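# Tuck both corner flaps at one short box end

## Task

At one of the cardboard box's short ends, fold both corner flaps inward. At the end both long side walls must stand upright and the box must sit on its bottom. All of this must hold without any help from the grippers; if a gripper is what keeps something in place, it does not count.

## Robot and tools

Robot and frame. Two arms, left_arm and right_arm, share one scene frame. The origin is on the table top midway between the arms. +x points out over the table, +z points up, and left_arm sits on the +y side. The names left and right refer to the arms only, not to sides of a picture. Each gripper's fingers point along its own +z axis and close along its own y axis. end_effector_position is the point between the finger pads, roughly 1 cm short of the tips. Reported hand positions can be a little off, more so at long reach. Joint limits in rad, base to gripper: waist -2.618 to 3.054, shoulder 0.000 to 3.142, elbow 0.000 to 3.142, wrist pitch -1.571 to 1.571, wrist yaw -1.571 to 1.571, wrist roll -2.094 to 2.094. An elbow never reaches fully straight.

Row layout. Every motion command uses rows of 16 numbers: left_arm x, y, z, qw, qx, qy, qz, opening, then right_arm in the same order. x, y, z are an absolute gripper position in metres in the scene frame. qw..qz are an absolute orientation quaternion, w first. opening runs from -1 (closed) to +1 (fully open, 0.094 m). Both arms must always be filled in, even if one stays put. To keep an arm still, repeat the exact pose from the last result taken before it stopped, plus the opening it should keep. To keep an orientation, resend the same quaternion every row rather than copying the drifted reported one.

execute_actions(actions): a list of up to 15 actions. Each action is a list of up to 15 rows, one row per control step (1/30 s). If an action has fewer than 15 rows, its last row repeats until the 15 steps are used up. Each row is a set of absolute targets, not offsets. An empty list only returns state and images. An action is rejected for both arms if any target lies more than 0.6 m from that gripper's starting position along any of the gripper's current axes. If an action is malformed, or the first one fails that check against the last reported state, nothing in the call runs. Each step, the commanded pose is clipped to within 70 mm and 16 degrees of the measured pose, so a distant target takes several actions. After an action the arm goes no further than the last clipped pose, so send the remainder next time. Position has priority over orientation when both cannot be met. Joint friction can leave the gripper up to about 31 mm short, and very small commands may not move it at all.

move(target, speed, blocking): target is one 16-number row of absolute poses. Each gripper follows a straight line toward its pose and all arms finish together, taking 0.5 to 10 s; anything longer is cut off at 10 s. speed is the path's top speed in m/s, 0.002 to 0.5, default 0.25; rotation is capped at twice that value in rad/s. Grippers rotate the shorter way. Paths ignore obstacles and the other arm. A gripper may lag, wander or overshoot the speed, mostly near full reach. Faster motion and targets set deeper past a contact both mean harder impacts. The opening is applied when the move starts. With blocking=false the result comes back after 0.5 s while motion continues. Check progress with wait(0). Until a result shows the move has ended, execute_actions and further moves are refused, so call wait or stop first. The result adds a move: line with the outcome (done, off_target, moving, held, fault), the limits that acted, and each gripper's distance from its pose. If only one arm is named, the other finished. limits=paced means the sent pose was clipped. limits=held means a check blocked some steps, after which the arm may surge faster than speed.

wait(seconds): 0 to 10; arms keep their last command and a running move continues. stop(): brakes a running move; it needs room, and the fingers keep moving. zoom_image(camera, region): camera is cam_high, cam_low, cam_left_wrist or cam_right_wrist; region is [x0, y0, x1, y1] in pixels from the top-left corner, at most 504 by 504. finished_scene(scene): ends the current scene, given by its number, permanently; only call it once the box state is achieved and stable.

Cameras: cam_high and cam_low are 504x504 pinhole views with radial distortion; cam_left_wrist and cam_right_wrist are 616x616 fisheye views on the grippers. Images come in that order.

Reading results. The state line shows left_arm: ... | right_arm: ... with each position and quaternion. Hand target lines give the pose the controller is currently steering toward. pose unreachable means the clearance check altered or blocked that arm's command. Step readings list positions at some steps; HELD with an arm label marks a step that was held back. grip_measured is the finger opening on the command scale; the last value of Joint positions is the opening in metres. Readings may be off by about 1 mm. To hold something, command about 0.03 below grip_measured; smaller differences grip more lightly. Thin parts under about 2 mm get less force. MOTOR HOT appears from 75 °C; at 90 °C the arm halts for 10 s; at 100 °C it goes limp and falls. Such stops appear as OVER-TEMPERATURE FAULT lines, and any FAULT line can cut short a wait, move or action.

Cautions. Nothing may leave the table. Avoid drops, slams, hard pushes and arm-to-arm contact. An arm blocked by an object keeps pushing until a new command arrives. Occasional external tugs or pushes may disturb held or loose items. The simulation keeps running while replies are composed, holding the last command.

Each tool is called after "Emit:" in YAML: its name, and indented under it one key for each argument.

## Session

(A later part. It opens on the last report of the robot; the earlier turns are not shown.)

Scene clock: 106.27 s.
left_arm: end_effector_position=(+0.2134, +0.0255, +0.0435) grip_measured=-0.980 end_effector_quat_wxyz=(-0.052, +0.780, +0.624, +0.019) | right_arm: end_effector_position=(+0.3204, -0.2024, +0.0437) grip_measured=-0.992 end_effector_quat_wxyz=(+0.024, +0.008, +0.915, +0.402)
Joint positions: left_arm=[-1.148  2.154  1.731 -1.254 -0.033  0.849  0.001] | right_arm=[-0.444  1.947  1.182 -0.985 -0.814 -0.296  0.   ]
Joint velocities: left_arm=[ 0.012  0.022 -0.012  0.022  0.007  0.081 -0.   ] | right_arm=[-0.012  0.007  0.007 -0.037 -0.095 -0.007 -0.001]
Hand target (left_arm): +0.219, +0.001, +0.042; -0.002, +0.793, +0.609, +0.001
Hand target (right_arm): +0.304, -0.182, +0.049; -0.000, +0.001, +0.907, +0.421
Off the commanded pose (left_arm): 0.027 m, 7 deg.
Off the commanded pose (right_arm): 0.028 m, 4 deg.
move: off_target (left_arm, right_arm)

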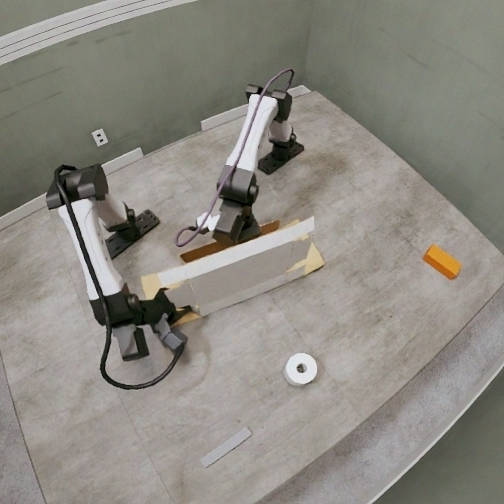

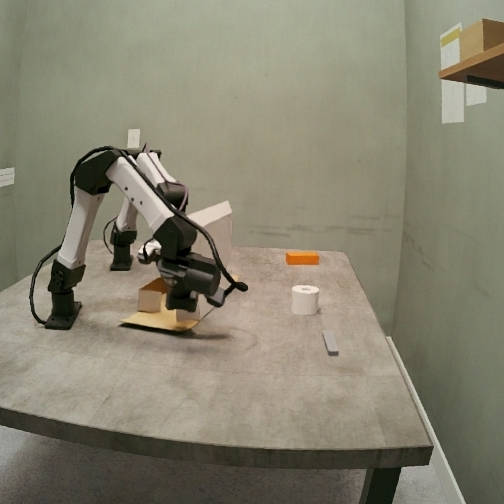

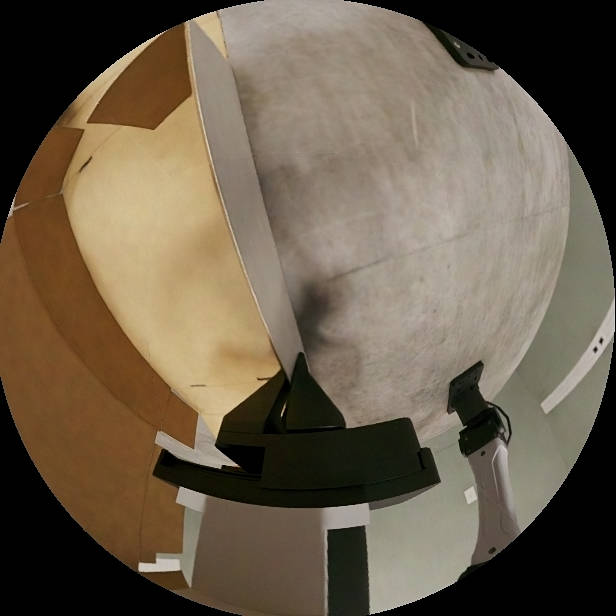

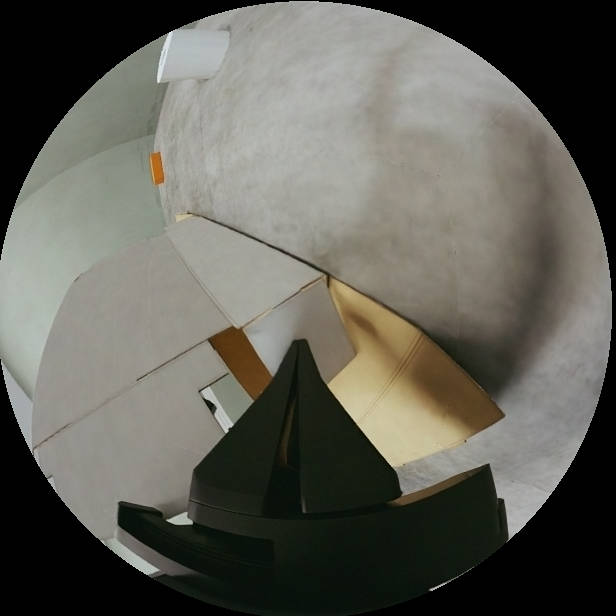

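Emit:
move:
  target: [0.22,0,0.04,0,0.793,0.609,0,-1,0.33,-0.33,0.07,0,0,0.906,0.423,-1]
  speed: 0.15

Emit:
move:
  target: [0.22,0,0.04,0,0.793,0.609,0,-1,0.3,-0.31,0.07,-0.129,0.837,0.483,0.224,-1]
  speed: 0.4

Scene clock: 113.60 s.
left_arm: end_effector_position=(+0.2216, +0.0153, +0.0437) grip_measured=-0.980 end_effector_quat_wxyz=(-0.025, +0.786, +0.617, +0.018) | right_arm: end_effector_position=(+0.3301, -0.3264, +0.0701) grip_measured=-0.992 end_effector_quat_wxyz=(+0.010, +0.008, +0.906, +0.422)
Joint positions: left_arm=[-1.148  2.151  1.731 -1.202 -0.035  0.869  0.001] | right_arm=[-0.766  2.239  1.691 -1.56  -0.724 -0.748  0.   ]
Joint velocities: left_arm=[ 0.007 -0.012  0.007 -0.007 -0.037  0.066  0.   ] | right_arm=[ 0.007 -0.007 -0.027 -0.022  0.037 -0.007 -0.   ]
Hand target (left_arm): +0.219, +0.000, +0.041; -0.001, +0.793, +0.609, +0.001
Hand target (right_arm): +0.333, -0.329, +0.071; +0.009, +0.003, +0.908, +0.420
Off the commanded pose (left_arm): 0.016 m, 4 deg.
Off the commanded pose (right_arm): 0.004 m, 1 deg.
joint sent to its limit (right arm) — the command would take joint 4 (wrist pitch) past its lower limit, so that joint was sent only as far as its limit.
move: off_target (left_arm)

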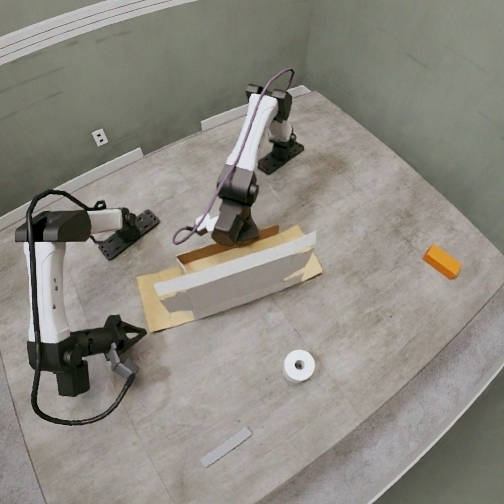

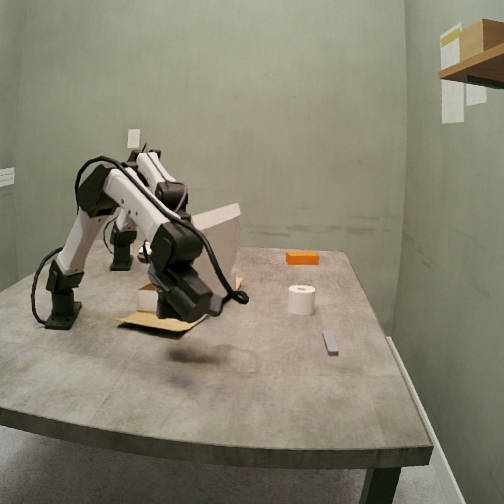

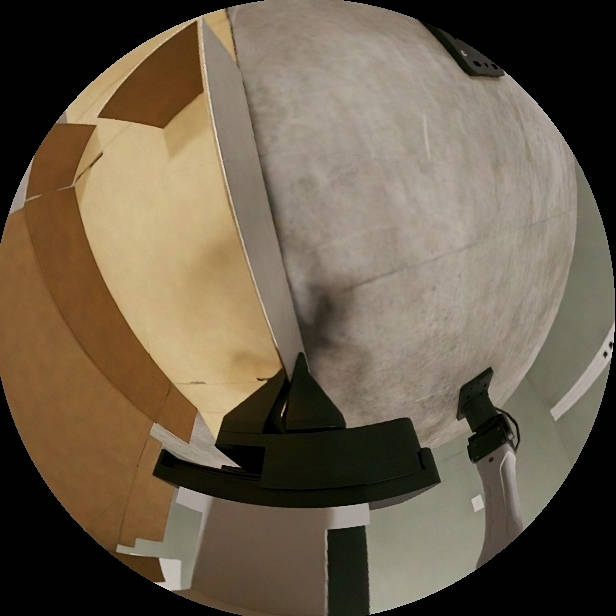

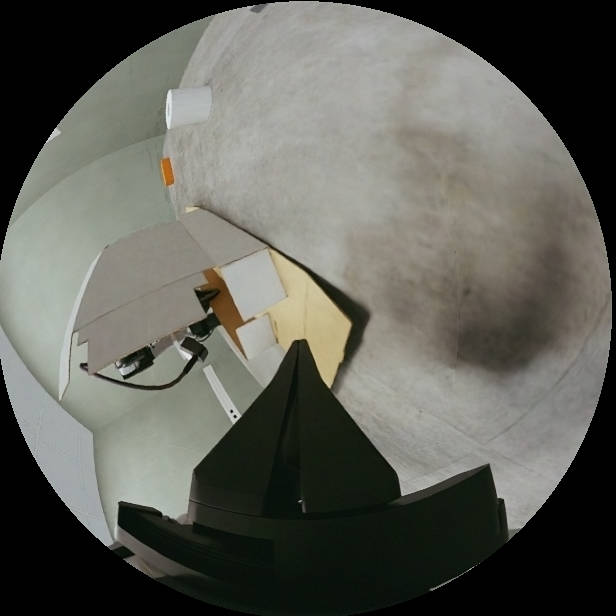

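Scene clock: 116.83 s.
left_arm: end_effector_position=(+0.2218, +0.0152, +0.0437) grip_measured=-0.980 end_effector_quat_wxyz=(-0.025, +0.786, +0.617, +0.018) | right_arm: end_effector_position=(+0.3017, -0.3138, +0.0674) grip_measured=-0.992 end_effector_quat_wxyz=(-0.134, +0.838, +0.479, +0.226)
Joint positions: left_arm=[-1.148  2.151  1.731 -1.201 -0.035  0.869  0.001] | right_arm=[-0.69   1.703  1.117 -0.964 -0.531  1.628  0.   ]
Joint velocities: left_arm=[ 0.002  0.007  0.017  0.022 -0.022  0.037 -0.   ] | right_arm=[ 0.002  0.002  0.007  0.095 -0.081  0.037  0.   ]
Hand target (left_arm): +0.220, +0.000, +0.041; -0.001, +0.793, +0.609, +0.000
Hand target (right_arm): +0.299, -0.311, +0.068; -0.128, +0.838, +0.481, +0.225
Off the commanded pose (left_arm): 0.016 m, 4 deg.
Off the commanded pose (right_arm): 0.005 m, 1 deg.
move: off_target (left_arm)

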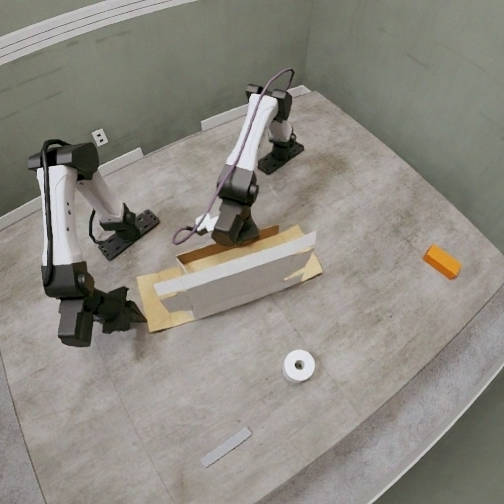

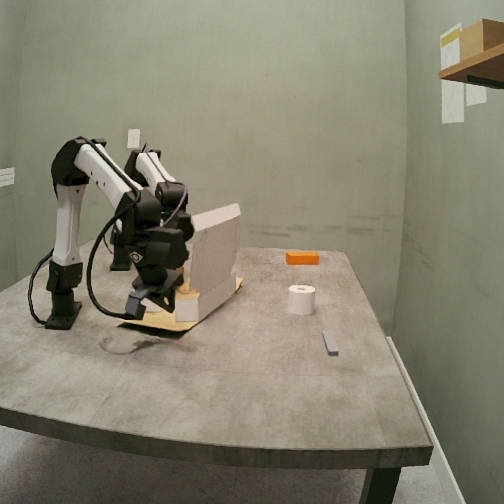

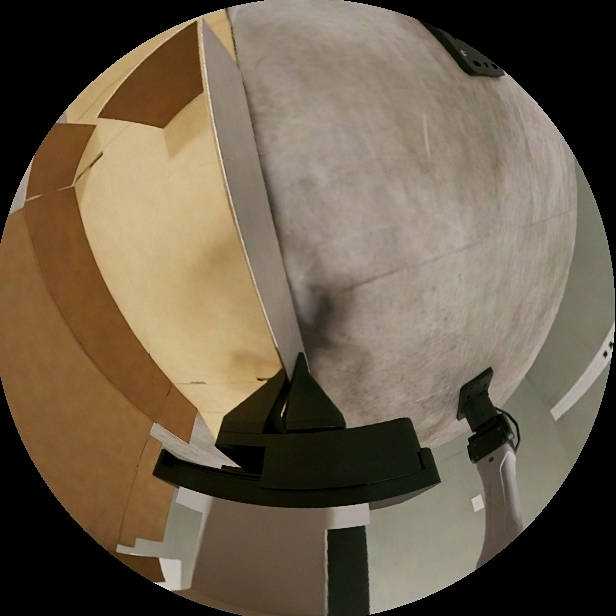

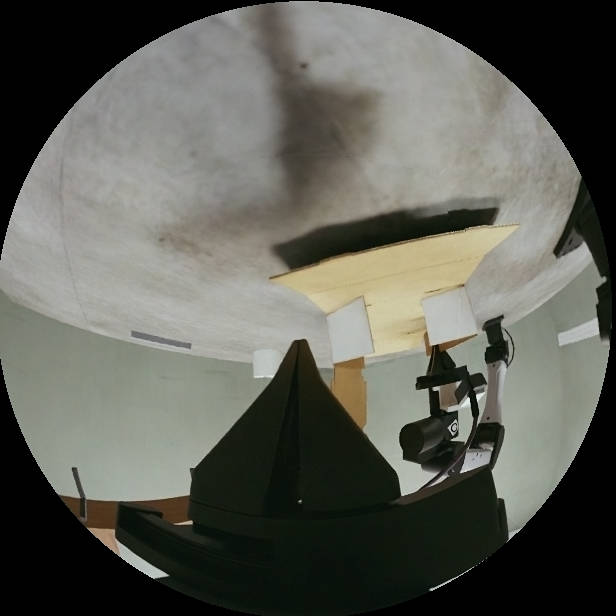

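Emit:
move:
  target: [0.22,0,0.04,0,0.793,0.609,0,-1,0.315,-0.25,0.055,-0.022,0.769,0.499,0.4,-1]
  speed: 0.15

Emit:
move:
  target: [0.22,0,0.04,0,0.793,0.609,0,-1,0.315,-0.18,0.055,-0.022,0.769,0.499,0.4,-1]
  speed: 0.05

Scene clock: 125.60 s.
left_arm: end_effector_position=(+0.2216, +0.0153, +0.0437) grip_measured=-0.980 end_effector_quat_wxyz=(-0.025, +0.786, +0.617, +0.018) | right_arm: end_effector_position=(+0.3170, -0.2554, +0.0521) grip_measured=-0.992 end_effector_quat_wxyz=(-0.023, +0.773, +0.496, +0.394)
Joint positions: left_arm=[-1.148  2.151  1.731 -1.202 -0.035  0.869  0.001] | right_arm=[-0.54   1.431  0.597 -0.195 -0.637  1.851  0.   ]
Joint velocities: left_arm=[-0.012 -0.007  0.002  0.022 -0.007 -0.051 -0.   ] | right_arm=[ 0.012  0.002  0.002  0.066  0.022  0.037 -0.   ]
Hand target (left_arm): +0.219, +0.000, +0.041; -0.001, +0.793, +0.609, +0.000
Hand target (right_arm): +0.314, -0.251, +0.054; -0.022, +0.769, +0.498, +0.400
Off the commanded pose (left_arm): 0.016 m, 4 deg.
Off the commanded pose (right_arm): 0.006 m, 1 deg.
move: off_target (left_arm)

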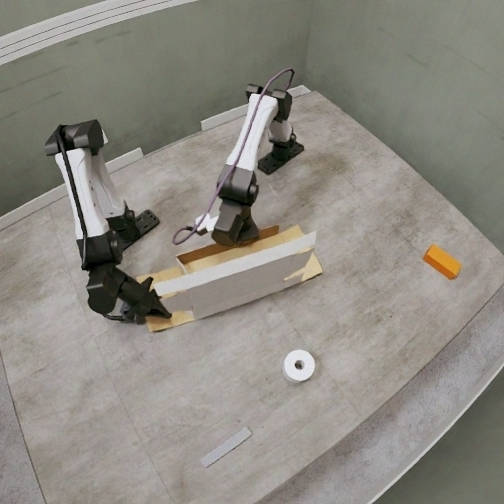

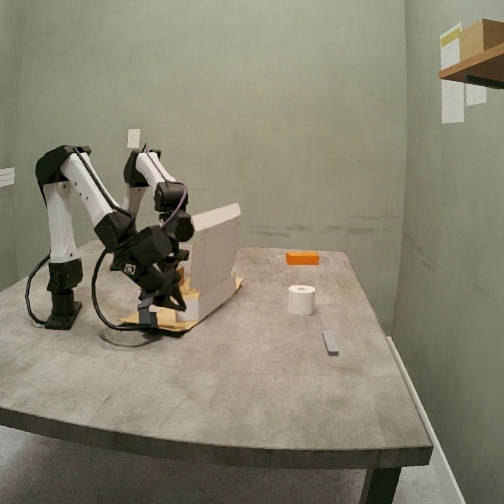

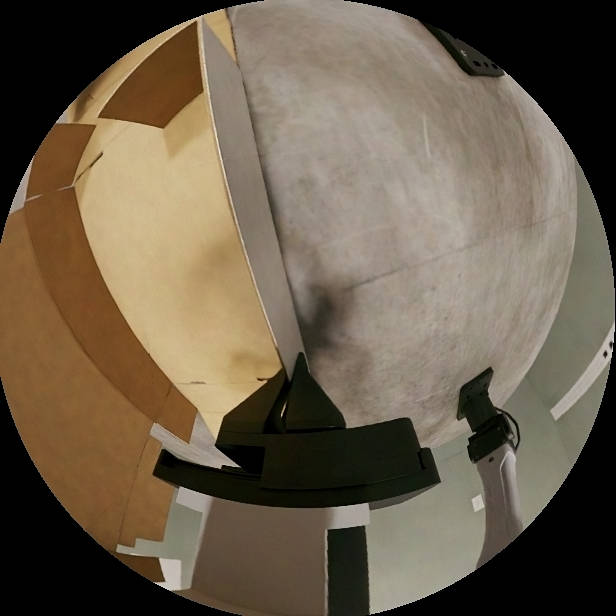

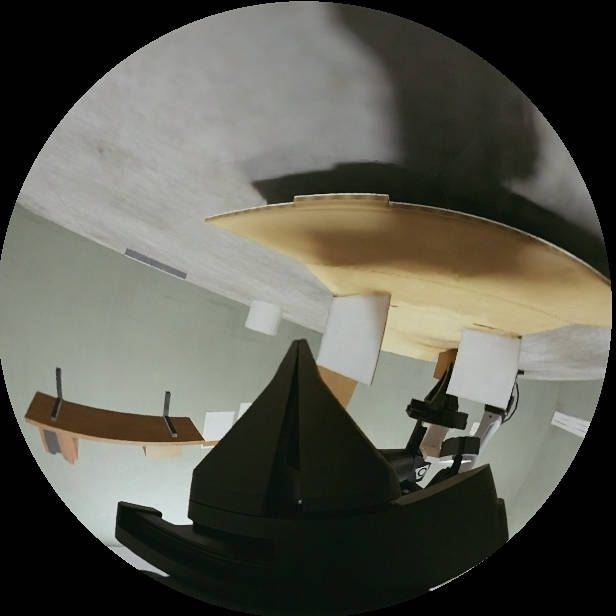

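Scene clock: 127.40 s.
left_arm: end_effector_position=(+0.2221, +0.0155, +0.0437) grip_measured=-0.980 end_effector_quat_wxyz=(-0.025, +0.784, +0.620, +0.020) | right_arm: end_effector_position=(+0.3185, -0.1921, +0.0516) grip_measured=-0.992 end_effector_quat_wxyz=(-0.012, +0.771, +0.506, +0.385)
Joint positions: left_arm=[-1.148  2.151  1.731 -1.201 -0.038  0.86   0.001] | right_arm=[-0.248  1.362  0.525 -0.056 -0.446  2.099  0.   ]
Joint velocities: left_arm=[ 0.017 -0.017  0.002 -0.051 -0.066  0.007 -0.001] | right_arm=[-0.012  0.007 -0.002  0.154 -0.007 -0.022 -0.   ]
Hand target (left_arm): +0.220, +0.000, +0.041; -0.001, +0.793, +0.609, +0.001
Hand target (right_arm): +0.314, -0.182, +0.054; -0.024, +0.761, +0.513, +0.396
Off the commanded pose (left_arm): 0.016 m, 4 deg.
Off the commanded pose (right_arm): 0.013 m, 2 deg.
joint sent to its limit (right arm) — the command would take joint 6 (wrist roll) past its upper limit, so that joint was sent only as far as its limit.
move: off_target (left_arm, right_arm)

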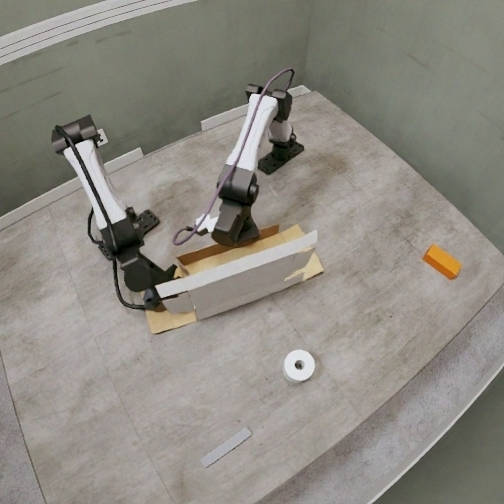

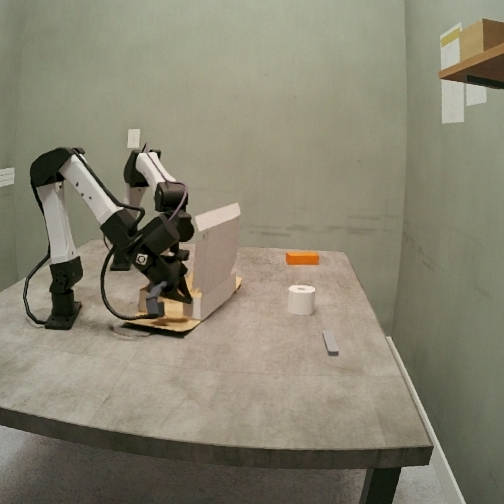

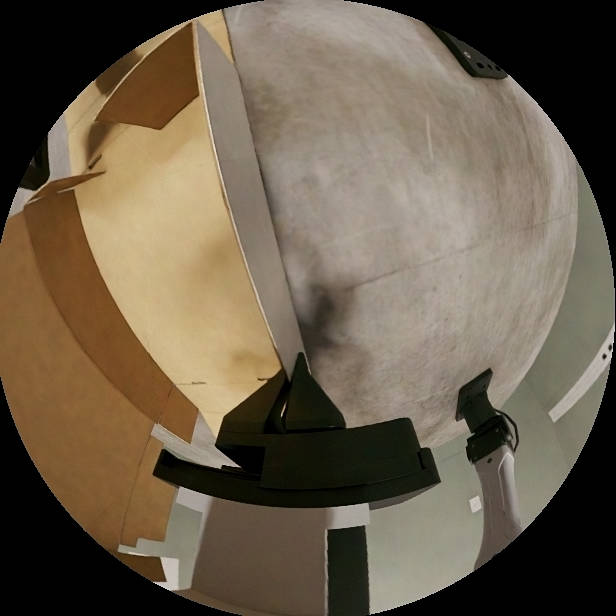

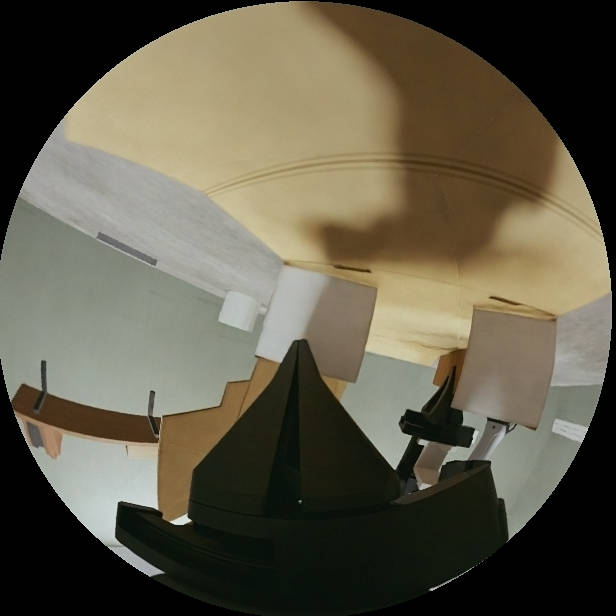

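Emit:
move:
  target: [0.22,0.01,0.04,0,0.793,0.609,0,0,0.3,-0.31,0.08,-0.022,0.769,0.499,0.4,-1]
  speed: 0.15

Emit:
move:
  target: [0.2,0.03,0.14,0,0.793,0.609,0,0,0.3,-0.34,0.12,-0.022,0.769,0.499,0.4,-1]

Emit:
zoom_image:
  camera: "cam_low"
  region: [100,190,270,360]

Scene clock: 134.73 s.
left_arm: end_effector_position=(+0.2221, +0.0075, +0.0397) grip_measured=-0.003 end_effector_quat_wxyz=(-0.001, +0.793, +0.610, +0.005) | right_arm: end_effector_position=(+0.2968, -0.3040, +0.0764) grip_measured=-0.992 end_effector_quat_wxyz=(-0.028, +0.771, +0.496, +0.398)
Joint positions: left_arm=[-1.148  2.131  1.686 -1.127 -0.01   0.889  0.047] | right_arm=[-0.775  1.426  0.725 -0.506 -0.753  1.579  0.   ]
Joint velocities: left_arm=[-0.007  0.012  0.007 -0.022 -0.007  0.022  0.   ] | right_arm=[ 0.012 -0.002  0.012 -0.081  0.037 -0.095  0.001]
Hand target (left_arm): +0.220, +0.010, +0.040; -0.000, +0.793, +0.609, +0.000
Hand target (right_arm): +0.302, -0.308, +0.081; -0.026, +0.768, +0.497, +0.403
Off the commanded pose (left_arm): 0.003 m, 1 deg.
Off the commanded pose (right_arm): 0.008 m, 1 deg.
move: done

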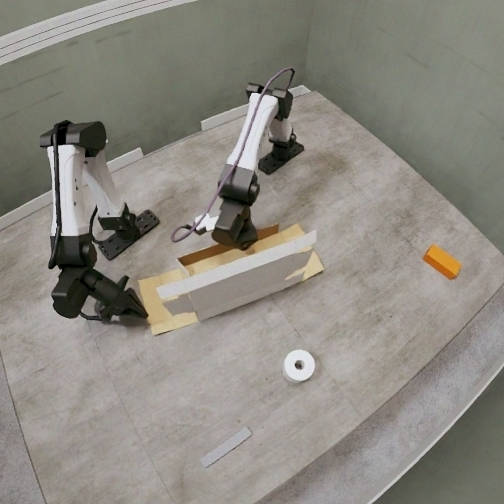

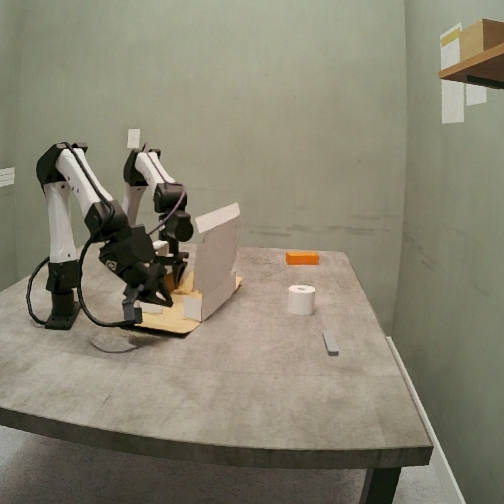

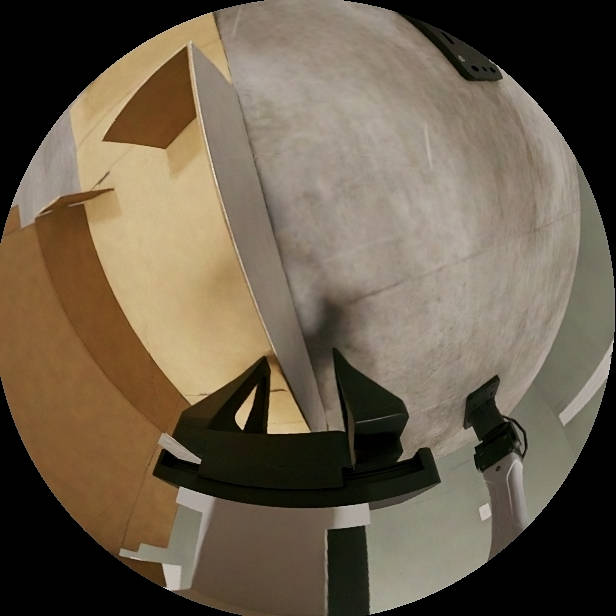

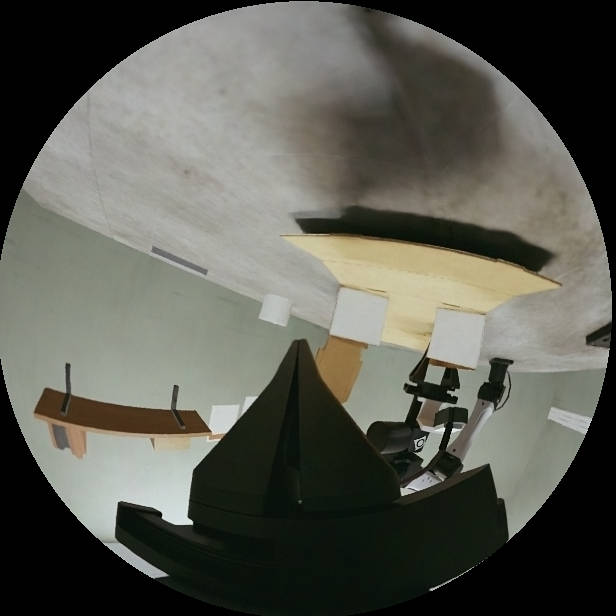

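Scene clock: 135.83 s.
left_arm: end_effector_position=(+0.2030, +0.0334, +0.1393) grip_measured=-0.003 end_effector_quat_wxyz=(+0.004, +0.793, +0.610, +0.004) | right_arm: end_effector_position=(+0.2967, -0.3352, +0.1154) grip_measured=-0.992 end_effector_quat_wxyz=(-0.025, +0.771, +0.498, +0.396)
Joint positions: left_arm=[-1.148  1.968  1.84  -1.435 -0.009  0.889  0.047] | right_arm=[-0.877  1.457  0.93  -0.772 -0.78   1.438  0.   ]
Joint velocities: left_arm=[-0.007 -0.002  0.002  0.037 -0.037  0.037 -0.001] | right_arm=[-0.002 -0.002  0.007 -0.11   0.007 -0.066 -0.   ]
Hand target (left_arm): +0.199, +0.032, +0.140; -0.000, +0.793, +0.609, -0.000
Hand target (right_arm): +0.301, -0.340, +0.120; -0.023, +0.768, +0.498, +0.401
Off the commanded pose (left_arm): 0.005 m, 1 deg.
Off the commanded pose (right_arm): 0.007 m, 1 deg.
move: done

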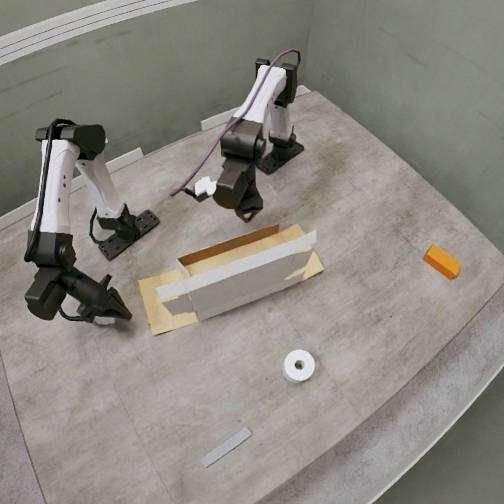

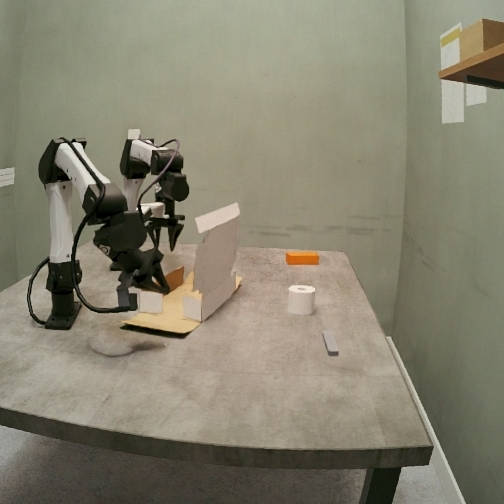

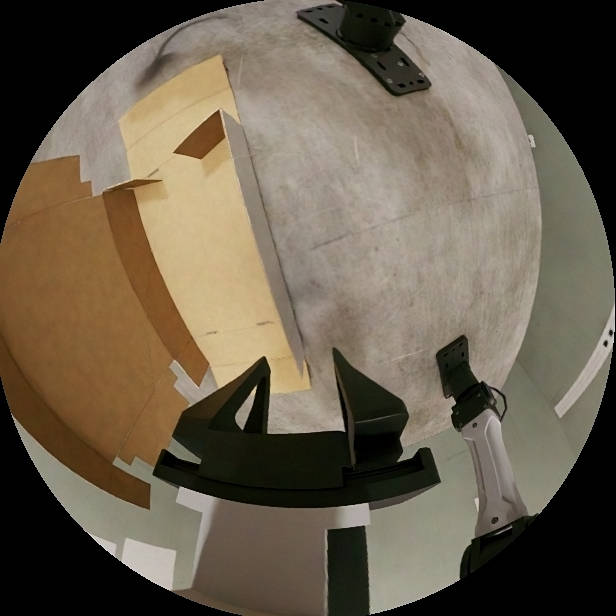

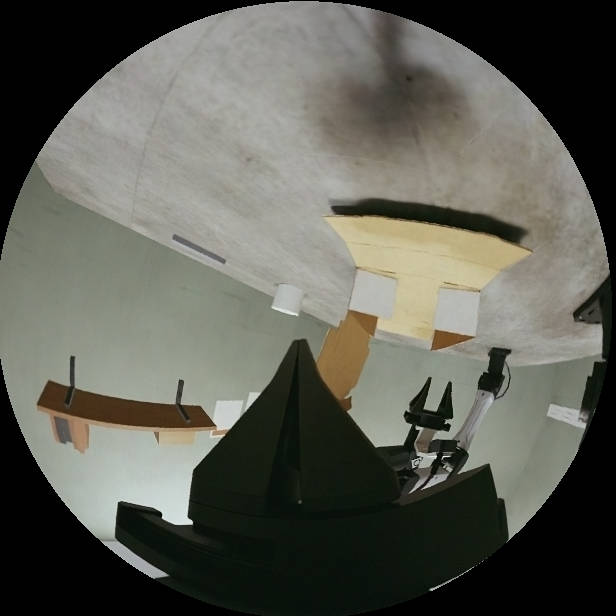

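Region (100, 190, 270, 360) of cam_low's 504x504 image, scaled by 2.965, with more detail than that image has.

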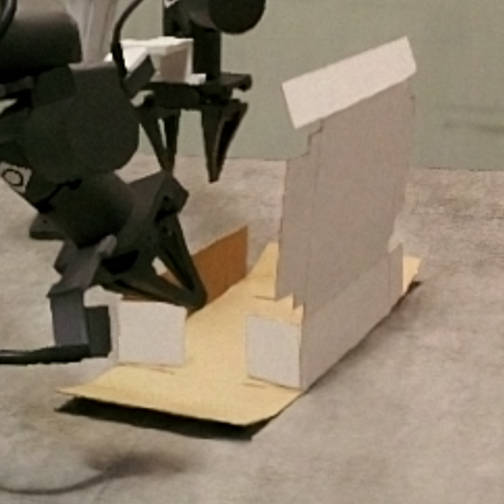

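Emit:
finished_scene:
  scene: 1

The scene is finished: the task was done.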